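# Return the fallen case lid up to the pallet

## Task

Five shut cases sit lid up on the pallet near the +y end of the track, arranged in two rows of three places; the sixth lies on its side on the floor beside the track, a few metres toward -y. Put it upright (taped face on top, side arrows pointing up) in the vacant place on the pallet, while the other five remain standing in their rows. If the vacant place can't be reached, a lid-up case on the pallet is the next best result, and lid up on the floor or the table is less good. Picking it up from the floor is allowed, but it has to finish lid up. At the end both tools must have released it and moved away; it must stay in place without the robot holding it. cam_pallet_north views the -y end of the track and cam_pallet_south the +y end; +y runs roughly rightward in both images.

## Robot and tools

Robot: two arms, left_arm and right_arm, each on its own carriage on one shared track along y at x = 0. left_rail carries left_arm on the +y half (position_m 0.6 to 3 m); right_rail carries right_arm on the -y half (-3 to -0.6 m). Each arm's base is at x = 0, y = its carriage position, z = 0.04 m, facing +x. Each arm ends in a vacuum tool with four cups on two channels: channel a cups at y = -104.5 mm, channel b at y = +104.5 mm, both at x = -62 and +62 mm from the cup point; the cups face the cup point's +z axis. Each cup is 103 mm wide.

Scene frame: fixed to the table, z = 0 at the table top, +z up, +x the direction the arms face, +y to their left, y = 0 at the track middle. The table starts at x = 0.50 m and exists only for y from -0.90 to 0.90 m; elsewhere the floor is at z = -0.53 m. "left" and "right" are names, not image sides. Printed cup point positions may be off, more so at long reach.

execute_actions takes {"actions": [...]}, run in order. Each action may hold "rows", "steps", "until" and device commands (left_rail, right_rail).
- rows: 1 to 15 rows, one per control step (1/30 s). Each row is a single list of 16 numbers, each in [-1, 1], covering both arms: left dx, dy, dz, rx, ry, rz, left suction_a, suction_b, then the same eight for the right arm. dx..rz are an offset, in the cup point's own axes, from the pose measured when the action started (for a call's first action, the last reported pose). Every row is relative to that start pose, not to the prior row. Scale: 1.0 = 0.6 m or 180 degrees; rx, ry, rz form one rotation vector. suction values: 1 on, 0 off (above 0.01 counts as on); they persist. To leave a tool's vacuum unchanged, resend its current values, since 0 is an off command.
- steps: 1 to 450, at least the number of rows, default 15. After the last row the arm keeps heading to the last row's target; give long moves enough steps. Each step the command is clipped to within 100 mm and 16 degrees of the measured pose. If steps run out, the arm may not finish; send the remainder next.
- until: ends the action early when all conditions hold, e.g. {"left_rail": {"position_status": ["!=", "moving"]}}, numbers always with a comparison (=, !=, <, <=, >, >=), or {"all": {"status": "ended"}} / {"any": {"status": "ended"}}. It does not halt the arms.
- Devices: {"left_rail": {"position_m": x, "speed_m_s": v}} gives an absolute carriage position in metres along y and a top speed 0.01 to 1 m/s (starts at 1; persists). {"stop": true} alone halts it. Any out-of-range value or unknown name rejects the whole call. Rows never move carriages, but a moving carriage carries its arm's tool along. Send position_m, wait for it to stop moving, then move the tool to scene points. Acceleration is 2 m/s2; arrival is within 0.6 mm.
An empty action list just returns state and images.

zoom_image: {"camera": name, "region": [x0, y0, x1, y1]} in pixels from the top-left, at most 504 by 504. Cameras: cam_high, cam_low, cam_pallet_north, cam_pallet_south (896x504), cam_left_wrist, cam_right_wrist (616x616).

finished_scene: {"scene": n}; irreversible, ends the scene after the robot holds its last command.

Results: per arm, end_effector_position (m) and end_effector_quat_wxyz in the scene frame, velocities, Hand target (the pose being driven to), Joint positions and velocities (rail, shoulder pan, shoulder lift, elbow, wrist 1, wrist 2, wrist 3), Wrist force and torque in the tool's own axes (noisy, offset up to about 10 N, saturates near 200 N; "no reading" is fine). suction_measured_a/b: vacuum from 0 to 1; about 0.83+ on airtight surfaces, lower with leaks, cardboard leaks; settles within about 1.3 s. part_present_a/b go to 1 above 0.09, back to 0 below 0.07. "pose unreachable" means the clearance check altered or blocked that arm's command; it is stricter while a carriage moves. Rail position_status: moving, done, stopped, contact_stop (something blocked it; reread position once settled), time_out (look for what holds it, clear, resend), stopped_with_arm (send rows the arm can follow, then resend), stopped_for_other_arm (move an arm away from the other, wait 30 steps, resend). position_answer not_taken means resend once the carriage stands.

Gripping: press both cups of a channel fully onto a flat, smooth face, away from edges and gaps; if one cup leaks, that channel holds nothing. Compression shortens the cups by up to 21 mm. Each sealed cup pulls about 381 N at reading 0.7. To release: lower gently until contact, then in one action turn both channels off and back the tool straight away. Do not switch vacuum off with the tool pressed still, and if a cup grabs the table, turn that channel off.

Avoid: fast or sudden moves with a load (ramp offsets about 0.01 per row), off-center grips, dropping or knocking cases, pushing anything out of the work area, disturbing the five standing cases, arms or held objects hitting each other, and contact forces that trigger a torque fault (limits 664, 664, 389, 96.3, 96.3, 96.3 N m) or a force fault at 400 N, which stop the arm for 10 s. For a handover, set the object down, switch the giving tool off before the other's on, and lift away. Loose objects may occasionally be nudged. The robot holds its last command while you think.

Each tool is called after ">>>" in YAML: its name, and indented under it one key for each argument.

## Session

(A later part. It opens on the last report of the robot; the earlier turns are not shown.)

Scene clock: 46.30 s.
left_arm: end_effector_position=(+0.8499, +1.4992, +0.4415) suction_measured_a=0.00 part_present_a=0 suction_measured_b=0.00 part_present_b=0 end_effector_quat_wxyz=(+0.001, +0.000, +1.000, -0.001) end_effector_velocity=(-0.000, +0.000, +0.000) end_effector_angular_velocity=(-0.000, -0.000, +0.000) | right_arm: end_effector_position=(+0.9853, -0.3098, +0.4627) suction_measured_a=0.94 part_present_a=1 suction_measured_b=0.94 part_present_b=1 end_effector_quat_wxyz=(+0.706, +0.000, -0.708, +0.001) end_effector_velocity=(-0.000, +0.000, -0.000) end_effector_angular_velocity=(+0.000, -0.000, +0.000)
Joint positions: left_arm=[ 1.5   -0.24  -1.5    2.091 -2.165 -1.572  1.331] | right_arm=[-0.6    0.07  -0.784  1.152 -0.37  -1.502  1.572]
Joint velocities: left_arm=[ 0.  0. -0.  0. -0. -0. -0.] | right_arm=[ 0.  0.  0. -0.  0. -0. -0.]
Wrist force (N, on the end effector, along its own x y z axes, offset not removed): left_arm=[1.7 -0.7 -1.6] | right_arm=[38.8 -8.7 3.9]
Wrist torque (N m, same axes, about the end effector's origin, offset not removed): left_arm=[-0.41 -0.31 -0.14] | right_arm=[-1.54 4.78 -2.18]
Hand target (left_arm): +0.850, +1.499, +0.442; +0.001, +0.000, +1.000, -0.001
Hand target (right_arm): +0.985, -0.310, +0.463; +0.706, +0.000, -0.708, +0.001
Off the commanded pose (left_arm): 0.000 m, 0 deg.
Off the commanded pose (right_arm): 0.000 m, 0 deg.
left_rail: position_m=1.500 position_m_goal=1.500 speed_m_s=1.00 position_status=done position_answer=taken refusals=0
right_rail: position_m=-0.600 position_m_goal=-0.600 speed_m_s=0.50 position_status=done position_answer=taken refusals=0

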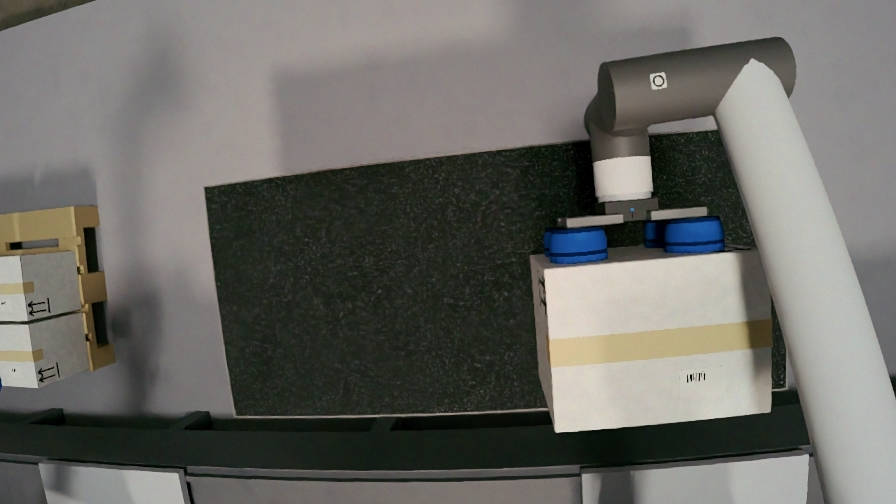

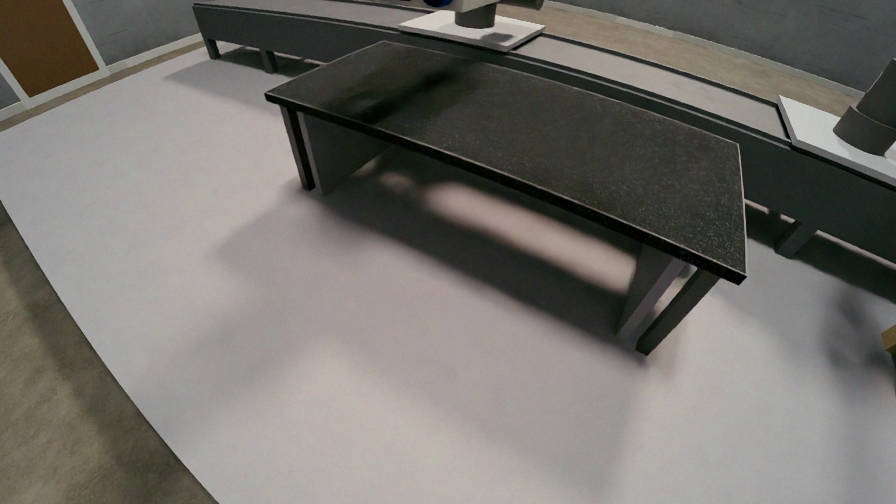

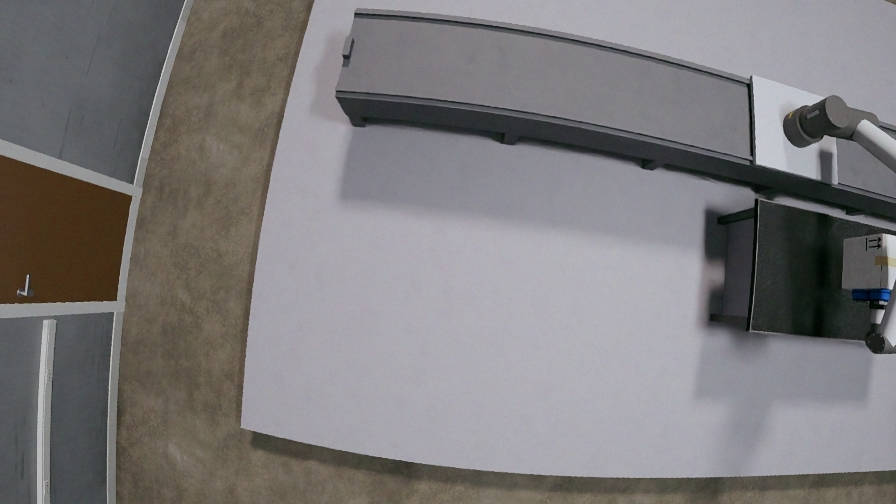

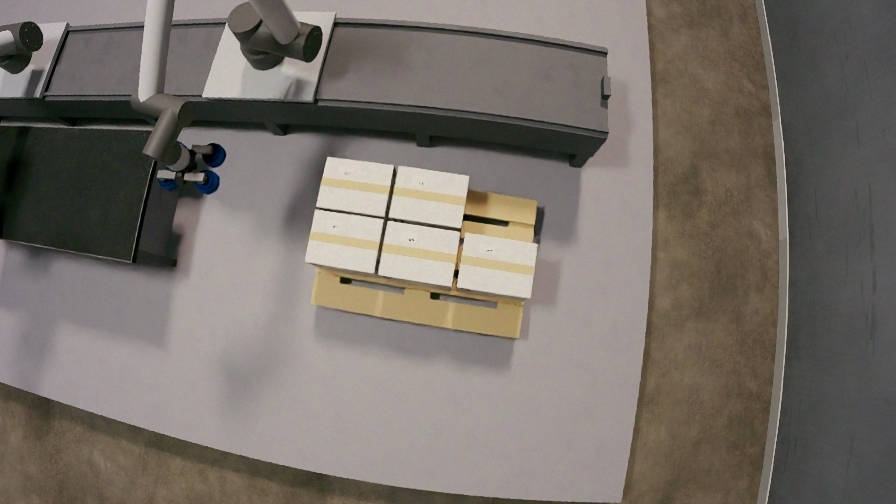

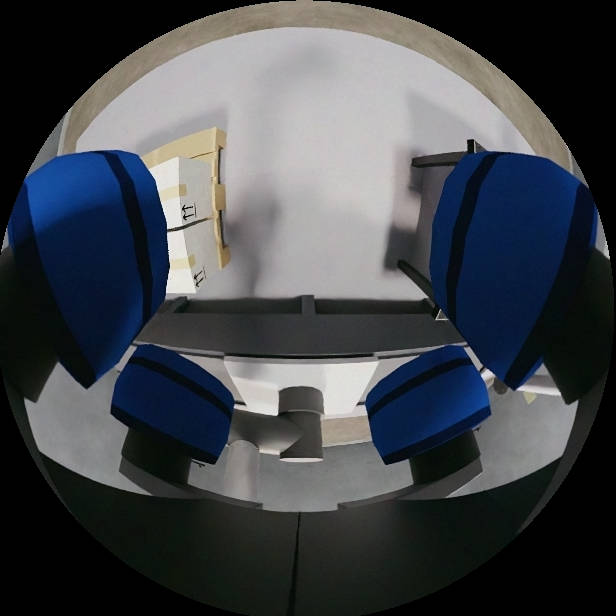

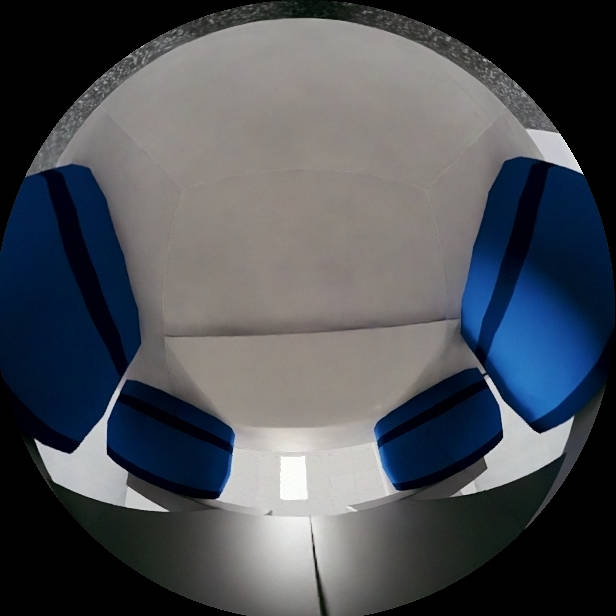

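>>> execute_actions:
  actions:
    - {"rows":[[0,0,0,0,0,0,0,0,-0.05,0,-0.03,0,0,0,1,1],[0,0,0,0,0,0,0,0,-0.45,0,-0.1,0,0,0,1,1]],"steps":70}

>>> zoom_image:
  camera: "cam_low"
  region: [250, 0, 650, 200]

Scene clock: 53.50 s.
left_arm: end_effector_position=(+0.8499, +1.4992, +0.4415) suction_measured_a=0.00 part_present_a=0 suction_measured_b=0.00 part_present_b=0 end_effector_quat_wxyz=(+0.001, +0.000, +1.000, -0.001) end_effector_velocity=(+0.000, -0.000, -0.000) end_effector_angular_velocity=(+0.000, +0.000, -0.000) | right_arm: end_effector_position=(+1.0457, -0.3097, +0.1928) suction_measured_a=0.94 part_present_a=1 suction_measured_b=0.94 part_present_b=1 end_effector_quat_wxyz=(+0.706, +0.000, -0.708, +0.001) end_effector_velocity=(-0.000, +0.000, -0.000) end_effector_angular_velocity=(-0.000, +0.000, +0.000)
Joint positions: left_arm=[ 1.5   -0.24  -1.5    2.091 -2.165 -1.572  1.331] | right_arm=[-0.6    0.067 -0.561  1.113 -0.554 -1.505  1.572]
Joint velocities: left_arm=[ 0. -0.  0. -0.  0.  0.  0.] | right_arm=[ 0.  0.  0. -0. -0. -0.  0.]
Wrist force (N, on the end effector, along its own x y z axes, offset not removed): left_arm=[1.3 -2.5 -0.6] | right_arm=[33.6 -9.2 2.8]
Wrist torque (N m, same axes, about the end effector's origin, offset not removed): left_arm=[-0.80 -0.17 -0.10] | right_arm=[-1.37 5.60 -2.14]
Hand target (left_arm): +0.850, +1.499, +0.442; +0.001, +0.000, +1.000, -0.001
Hand target (right_arm): +1.046, -0.310, +0.193; +0.706, +0.000, -0.708, +0.001
Off the commanded pose (left_arm): 0.000 m, 0 deg.
Off the commanded pose (right_arm): 0.000 m, 0 deg.
left_rail: position_m=1.500 position_m_goal=1.500 speed_m_s=1.00 position_status=done position_answer=taken refusals=0
right_rail: position_m=-0.600 position_m_goal=-0.600 speed_m_s=0.50 position_status=done position_answer=taken refusals=0

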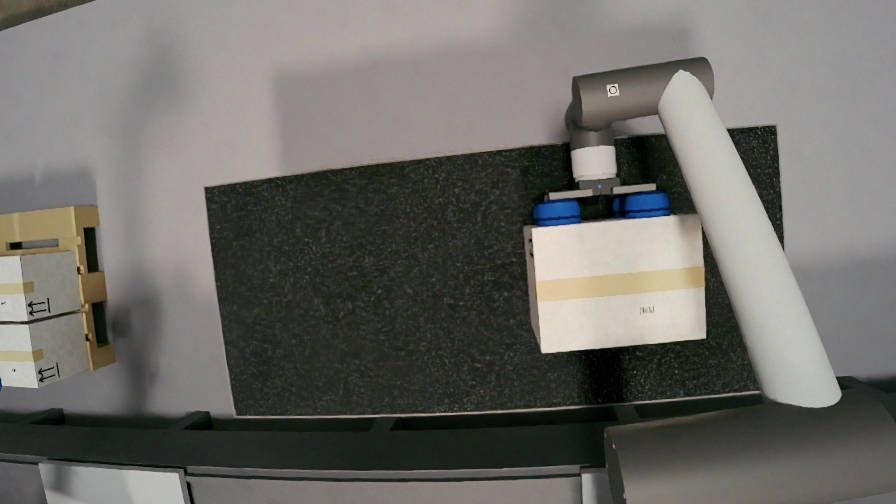

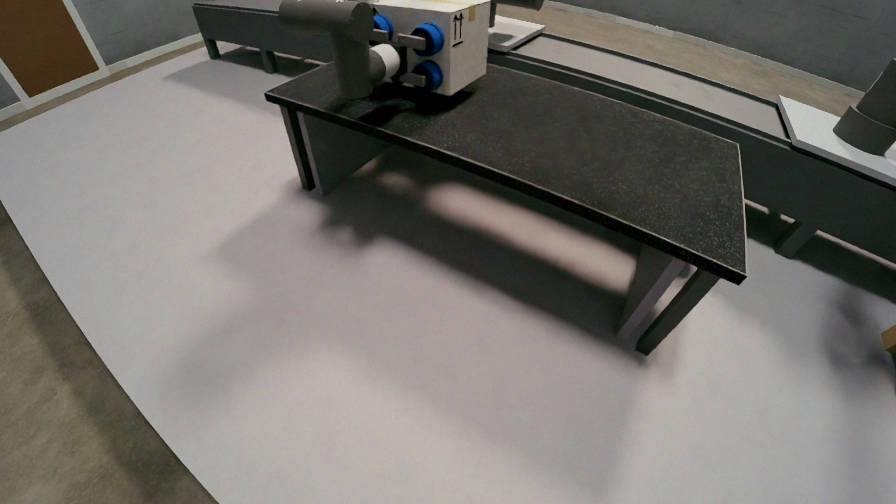

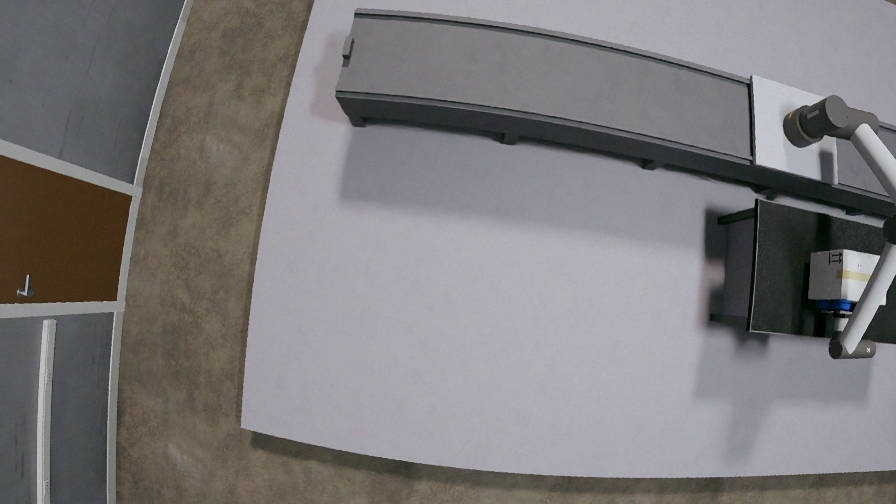

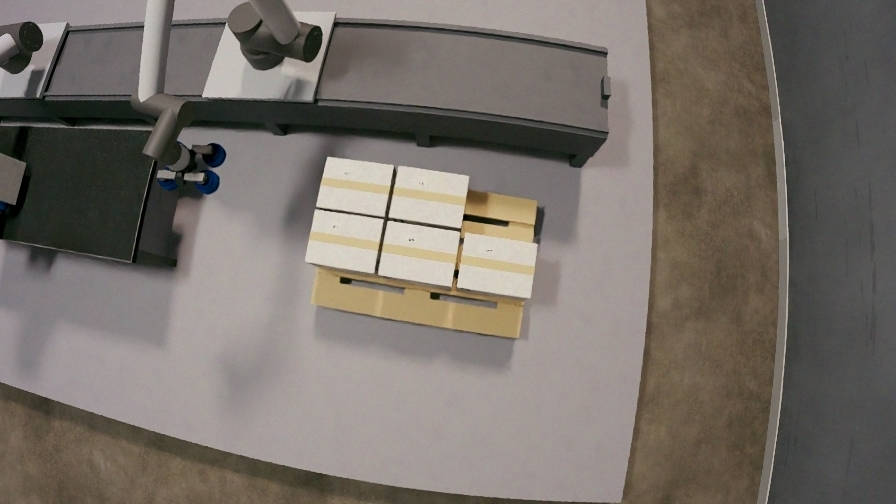

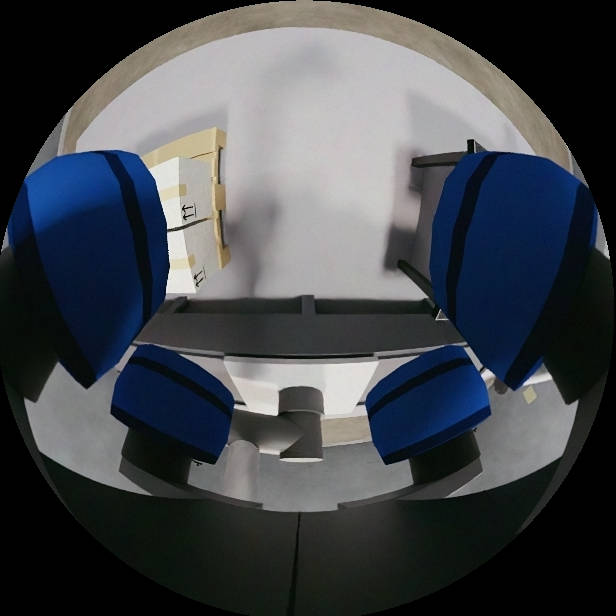

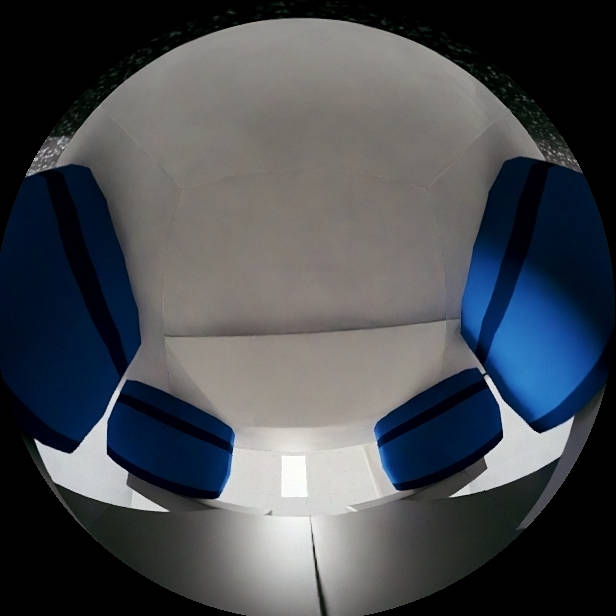

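Region (250, 0, 650, 200) of cam_low's 896x504 image, scaled by 1.260, with more detail than that image has.

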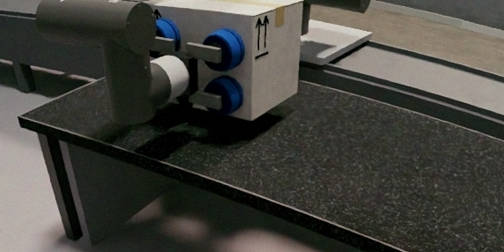

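>>> execute_actions:
  actions:
    - {"rows":[[0,0,0,0,0,0,0,0,-0.02,0,-0.05,0,0,0,1,1],[0,0,0,0,0,0,0,0,-0.04,0,-0.07,0,0,0,1,1],[0,0,0,0,0,0,0,0,-0.065,0,-0.07,0,0,0,1,1]],"steps":30}

>>> zoom_image:
  camera: "cam_low"
  region: [250, 0, 650, 200]

Scene clock: 58.60 s.
left_arm: end_effector_position=(+0.8499, +1.4992, +0.4415) suction_measured_a=0.00 part_present_a=0 suction_measured_b=0.00 part_present_b=0 end_effector_quat_wxyz=(+0.001, +0.000, +1.000, -0.001) end_effector_velocity=(+0.000, -0.000, -0.000) end_effector_angular_velocity=(+0.000, +0.000, -0.000) | right_arm: end_effector_position=(+1.0878, -0.3096, +0.1539) suction_measured_a=0.94 part_present_a=1 suction_measured_b=0.94 part_present_b=1 end_effector_quat_wxyz=(+0.706, +0.000, -0.708, +0.001) end_effector_velocity=(+0.000, -0.000, -0.000) end_effector_angular_velocity=(-0.000, +0.000, -0.000)
Joint positions: left_arm=[ 1.5   -0.24  -1.5    2.091 -2.165 -1.572  1.331] | right_arm=[-0.6    0.065 -0.487  1.014 -0.528 -1.507  1.572]
Joint velocities: left_arm=[ 0. -0.  0. -0.  0. -0. -0.] | right_arm=[ 0. -0.  0. -0.  0. -0. -0.]
Wrist force (N, on the end effector, along its own x y z axes, offset not removed): left_arm=[3.7 -0.8 -0.8] | right_arm=[32.5 -11.1 4.5]
Wrist torque (N m, same axes, about the end effector's origin, offset not removed): left_arm=[-0.39 -0.51 -0.01] | right_arm=[-1.67 5.69 -2.06]
Hand target (left_arm): +0.850, +1.499, +0.442; +0.001, +0.000, +1.000, -0.001
Hand target (right_arm): +1.088, -0.310, +0.154; +0.706, +0.000, -0.708, +0.001
Off the commanded pose (left_arm): 0.000 m, 0 deg.
Off the commanded pose (right_arm): 0.000 m, 0 deg.
left_rail: position_m=1.500 position_m_goal=1.500 speed_m_s=1.00 position_status=done position_answer=taken refusals=0
right_rail: position_m=-0.600 position_m_goal=-0.600 speed_m_s=0.50 position_status=done position_answer=taken refusals=0

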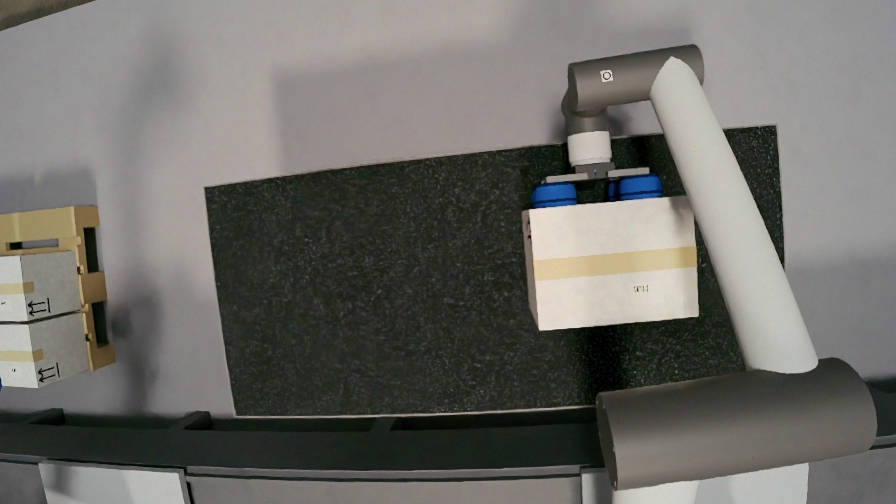

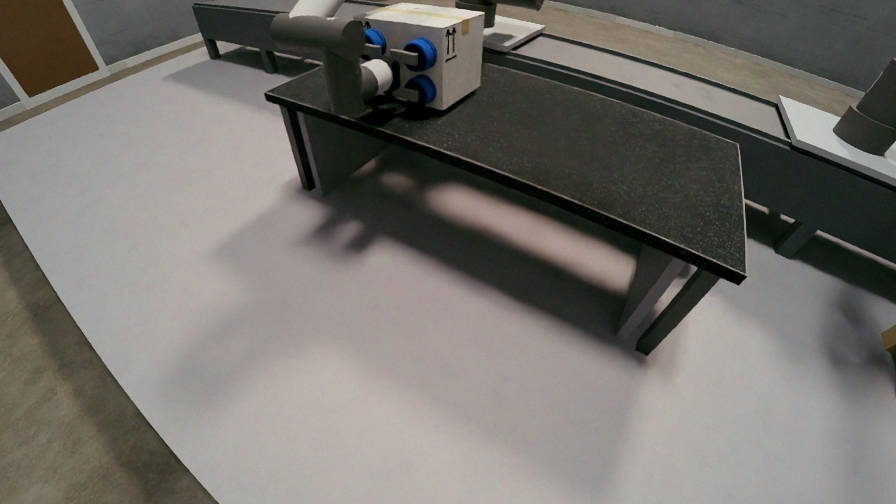

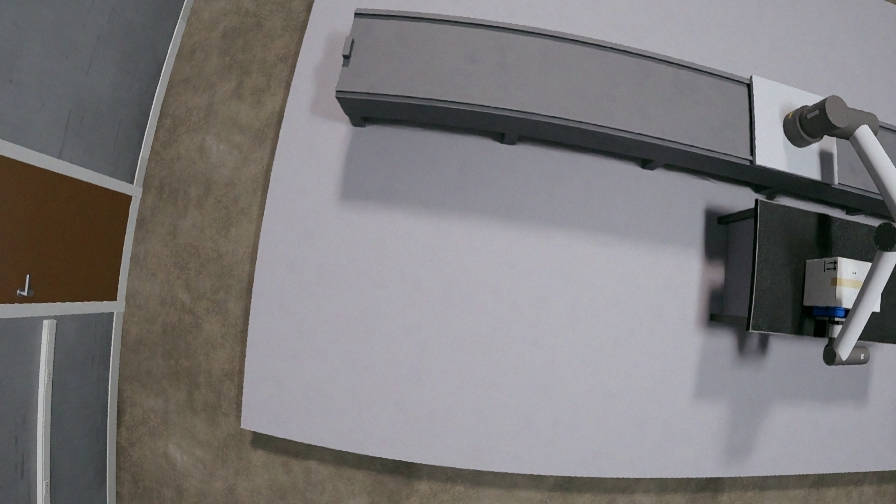

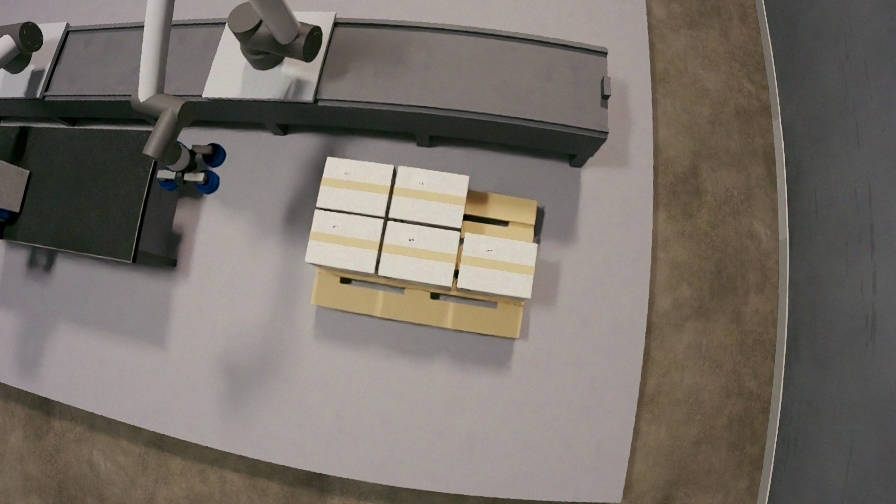

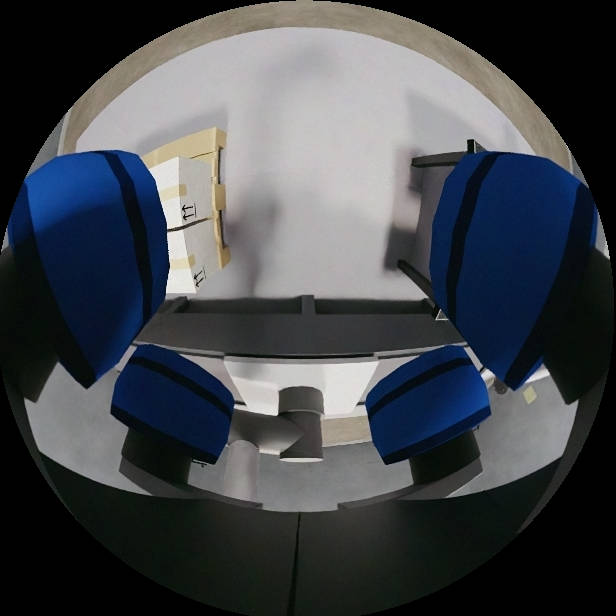

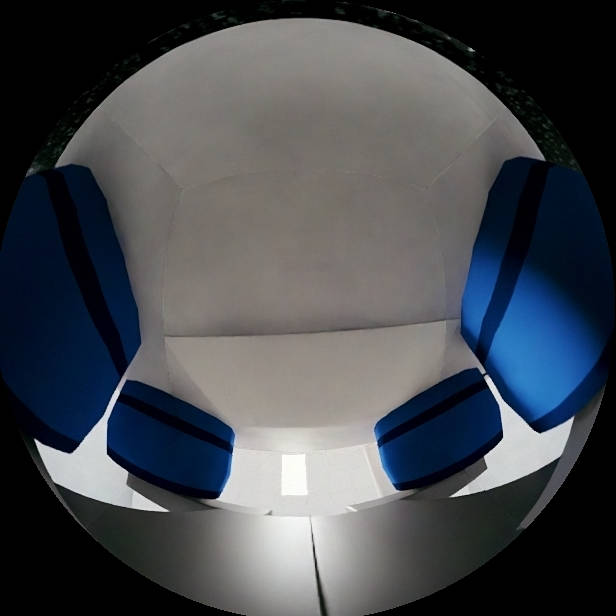

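Region (250, 0, 650, 200) of cam_low's 896x504 image, scaled by 1.260, with more detail than that image has.

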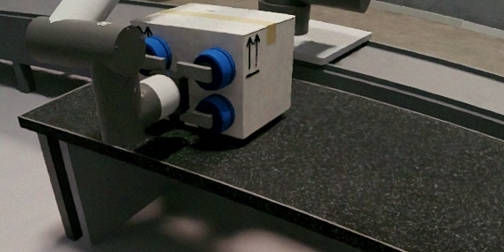

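>>> execute_actions:
  actions:
    - {"rows":[[0,0,0,0,0,0,0,0,-0.012,0,0,0,0,0,1,1],[0,0,0,0,0,0,0,0,-0.025,0,0,0,0,0,1,1]],"steps":20}
    - {"rows":[[0,0,0,0,0,0,0,0,0,0,-0.05,0,0,0,0,0],[0,0,0,0,0,0,0,0,0,0,-0.12,0,0,0,0,0]],"steps":25}
    - {"rows":[[0,0,0,0,0,0,0,0,0.5,0,0,0,0,0,0,0]],"steps":40}
    - {"right_rail":{"position_m":-2.0,"speed_m_s":1},"left_rail":{"position_m":0.6},"rows":[[-0.13,0,0,0,0,0,0,0,0,0,0,0,0,0,0,0]],"steps":65}
    - {"rows":[[0,-1,0,0,0,0,0,0,0,0,0,0,0,0,0,0]],"steps":80}
    - {"rows":[[0,-0.55,0.08,0,0,0,0,0,0,0,0,0,0,0,0,0]],"steps":55}

Scene clock: 73.97 s.
left_arm: end_effector_position=(+0.9271, -0.3306, +0.3942) suction_measured_a=0.00 part_present_a=0 suction_measured_b=0.00 part_present_b=0 end_effector_quat_wxyz=(+0.000, +0.000, +1.000, -0.001) end_effector_velocity=(-0.000, -0.000, -0.000) end_effector_angular_velocity=(+0.000, +0.000, -0.000) | right_arm: end_effector_position=(+1.1591, -1.7097, +0.4392) suction_measured_a=0.00 part_present_a=0 suction_measured_b=0.00 part_present_b=0 end_effector_quat_wxyz=(+0.706, +0.000, -0.708, +0.001) end_effector_velocity=(-0.000, -0.000, +0.000) end_effector_angular_velocity=(-0.000, -0.000, -0.000)
Joint positions: left_arm=[ 0.6   -0.941 -0.981  1.421 -2.013 -1.572  0.63 ] | right_arm=[-2.     0.062 -0.532  0.691 -0.16  -1.51   1.572]
Joint velocities: left_arm=[ 0. -0.  0. -0.  0. -0. -0.] | right_arm=[ 0. -0. -0.  0.  0.  0.  0.]
Wrist force (N, on the end effector, along its own x y z axes, offset not removed): left_arm=[1.6 1.0 -0.6] | right_arm=[-4.6 -8.6 0.4]
Wrist torque (N m, same axes, about the end effector's origin, offset not removed): left_arm=[-0.18 -0.22 -0.06] | right_arm=[-1.09 0.28 -0.35]
Hand target (left_arm): +0.927, -0.331, +0.394; +0.000, +0.000, +1.000, -0.001
Hand target (right_arm): +1.159, -1.710, +0.439; +0.706, +0.000, -0.708, +0.001
Off the commanded pose (left_arm): 0.000 m, 0 deg.
Off the commanded pose (right_arm): 0.000 m, 0 deg.
left_rail: position_m=0.600 position_m_goal=0.600 speed_m_s=1.00 position_status=done position_answer=taken refusals=0
right_rail: position_m=-2.000 position_m_goal=-2.000 speed_m_s=1.00 position_status=done position_answer=taken refusals=0

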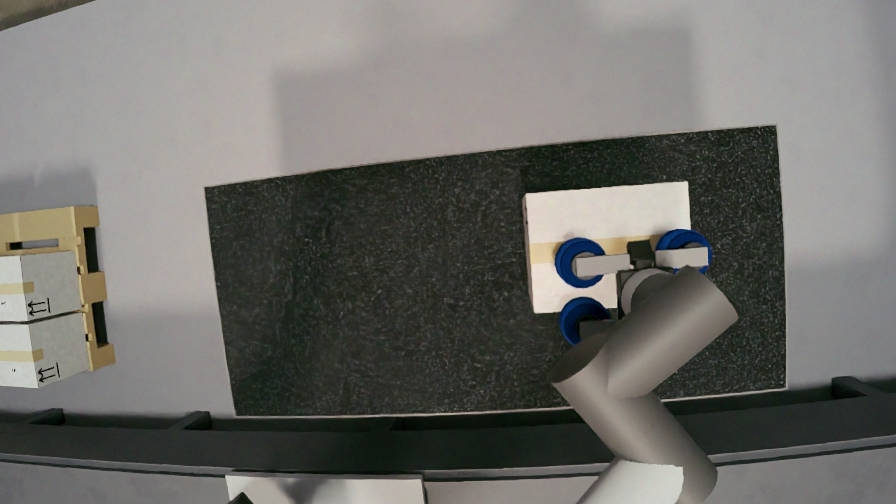

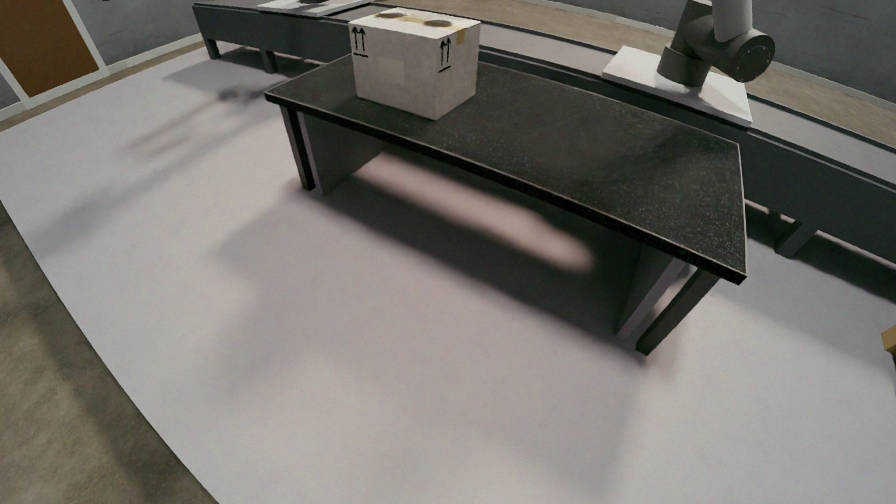

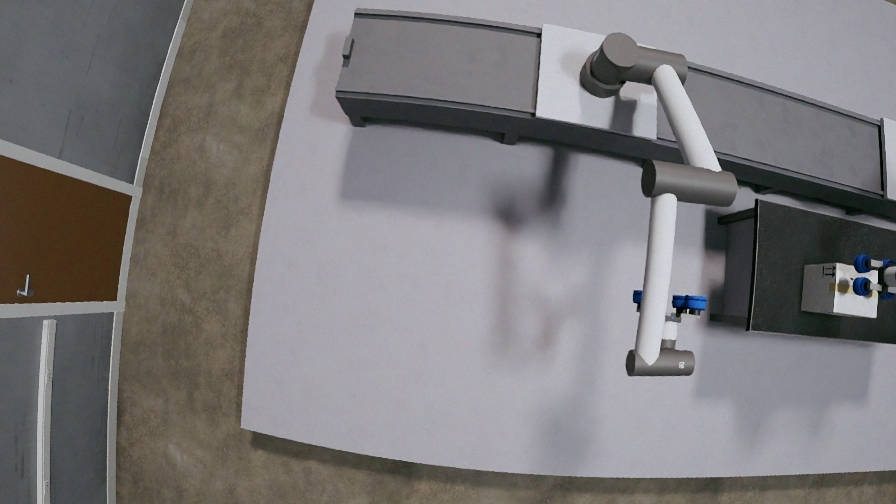

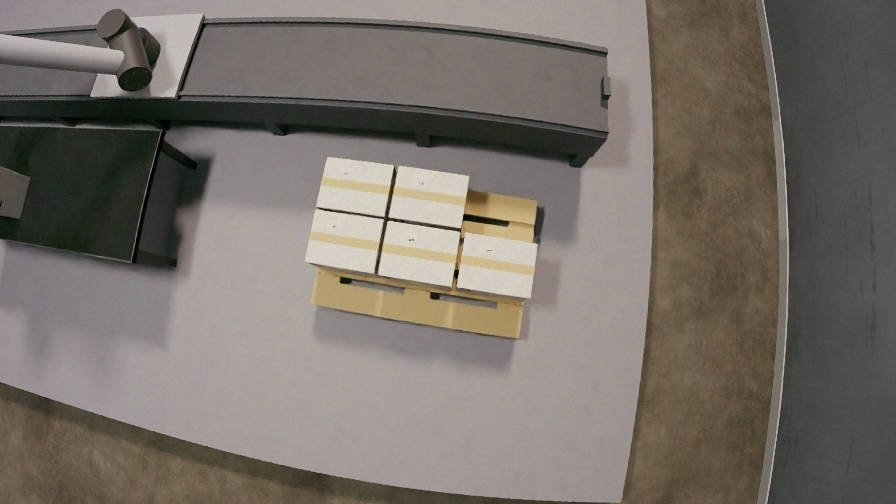

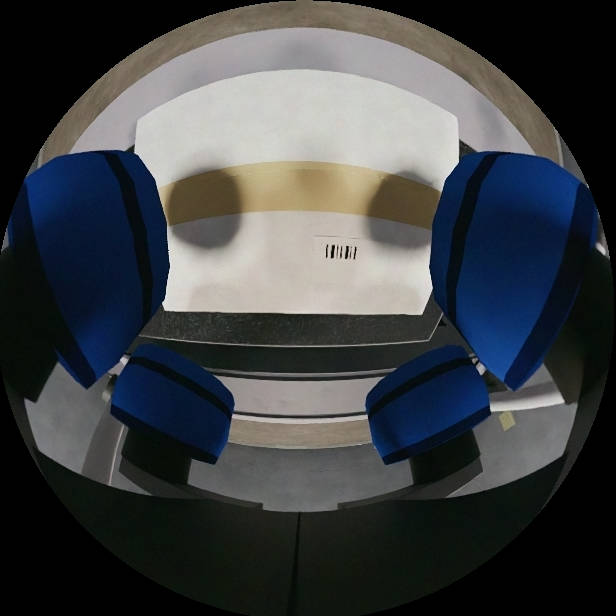

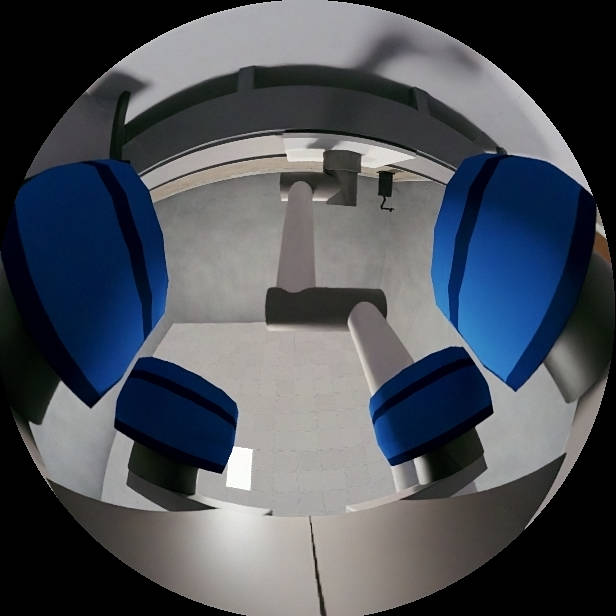

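>>> execute_actions:
  actions:
    - {"rows":[[-0.19,0,0.11,0,0,0,0,0,0,0,0,0,0,0,0,0]],"steps":45}

Scene clock: 78.67 s.
left_arm: end_effector_position=(+1.0412, -0.3308, +0.3283) suction_measured_a=0.00 part_present_a=0 suction_measured_b=0.00 part_present_b=0 end_effector_quat_wxyz=(+0.000, +0.000, +1.000, -0.001) end_effector_velocity=(+0.000, +0.000, -0.000) end_effector_angular_velocity=(+0.000, +0.000, +0.000) | right_arm: end_effector_position=(+1.1591, -1.7097, +0.4392) suction_measured_a=0.00 part_present_a=0 suction_measured_b=0.00 part_present_b=0 end_effector_quat_wxyz=(+0.706, +0.000, -0.708, +0.001) end_effector_velocity=(+0.000, -0.000, -0.000) end_effector_angular_velocity=(-0.000, +0.000, -0.000)
Joint positions: left_arm=[ 0.6   -0.874 -0.858  1.3   -2.015 -1.572  0.697] | right_arm=[-2.     0.062 -0.532  0.691 -0.16  -1.51   1.572]
Joint velocities: left_arm=[ 0.  0.  0. -0.  0. -0.  0.] | right_arm=[ 0. -0.  0. -0. -0.  0.  0.]
Wrist force (N, on the end effector, along its own x y z axes, offset not removed): left_arm=[1.0 -0.5 -3.0] | right_arm=[0.2 -6.8 -3.4]
Wrist torque (N m, same axes, about the end effector's origin, offset not removed): left_arm=[-0.42 -0.19 -0.13] | right_arm=[-0.92 -0.47 -0.48]
Hand target (left_arm): +1.041, -0.331, +0.328; +0.000, +0.000, +1.000, -0.001
Hand target (right_arm): +1.159, -1.710, +0.439; +0.706, +0.000, -0.708, +0.001
Off the commanded pose (left_arm): 0.000 m, 0 deg.
Off the commanded pose (right_arm): 0.000 m, 0 deg.
left_rail: position_m=0.600 position_m_goal=0.600 speed_m_s=1.00 position_status=done position_answer=taken refusals=0
right_rail: position_m=-2.000 position_m_goal=-2.000 speed_m_s=1.00 position_status=done position_answer=taken refusals=0

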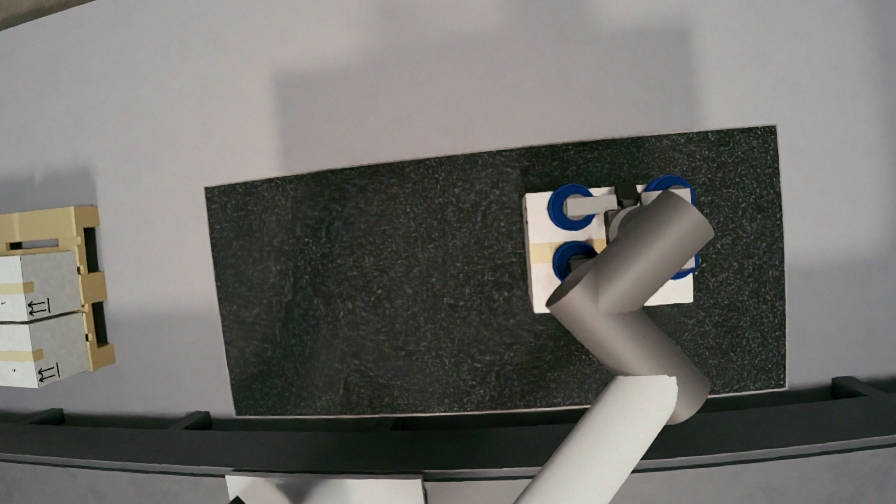

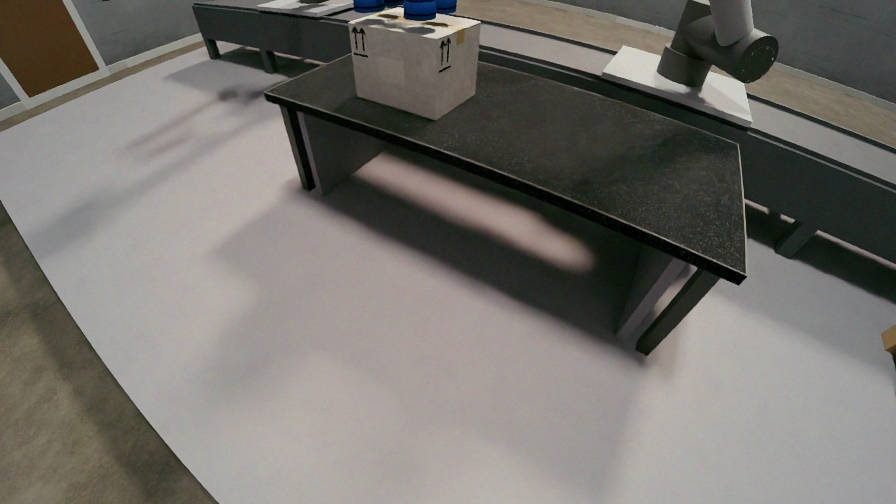

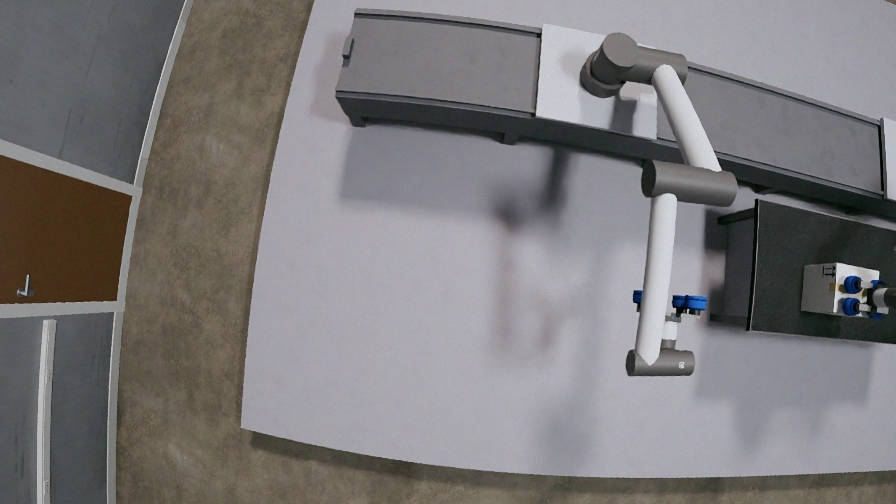

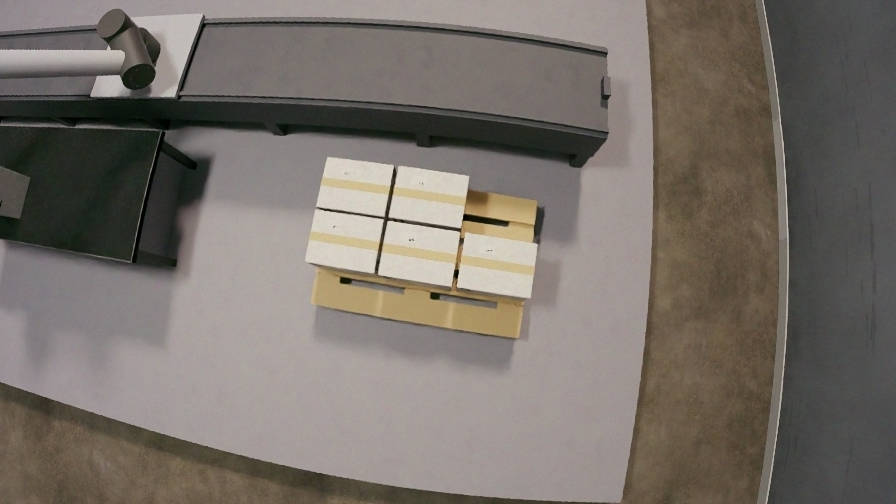

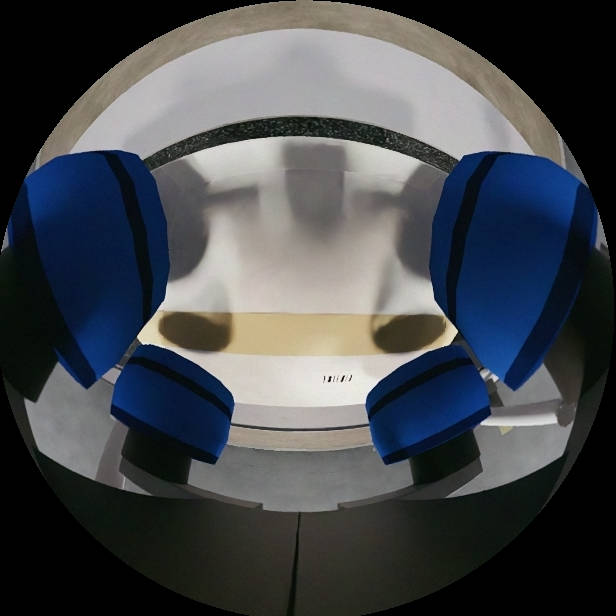

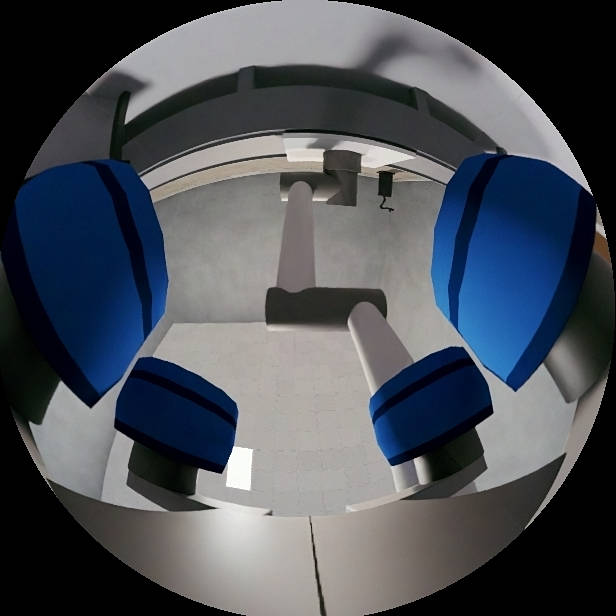

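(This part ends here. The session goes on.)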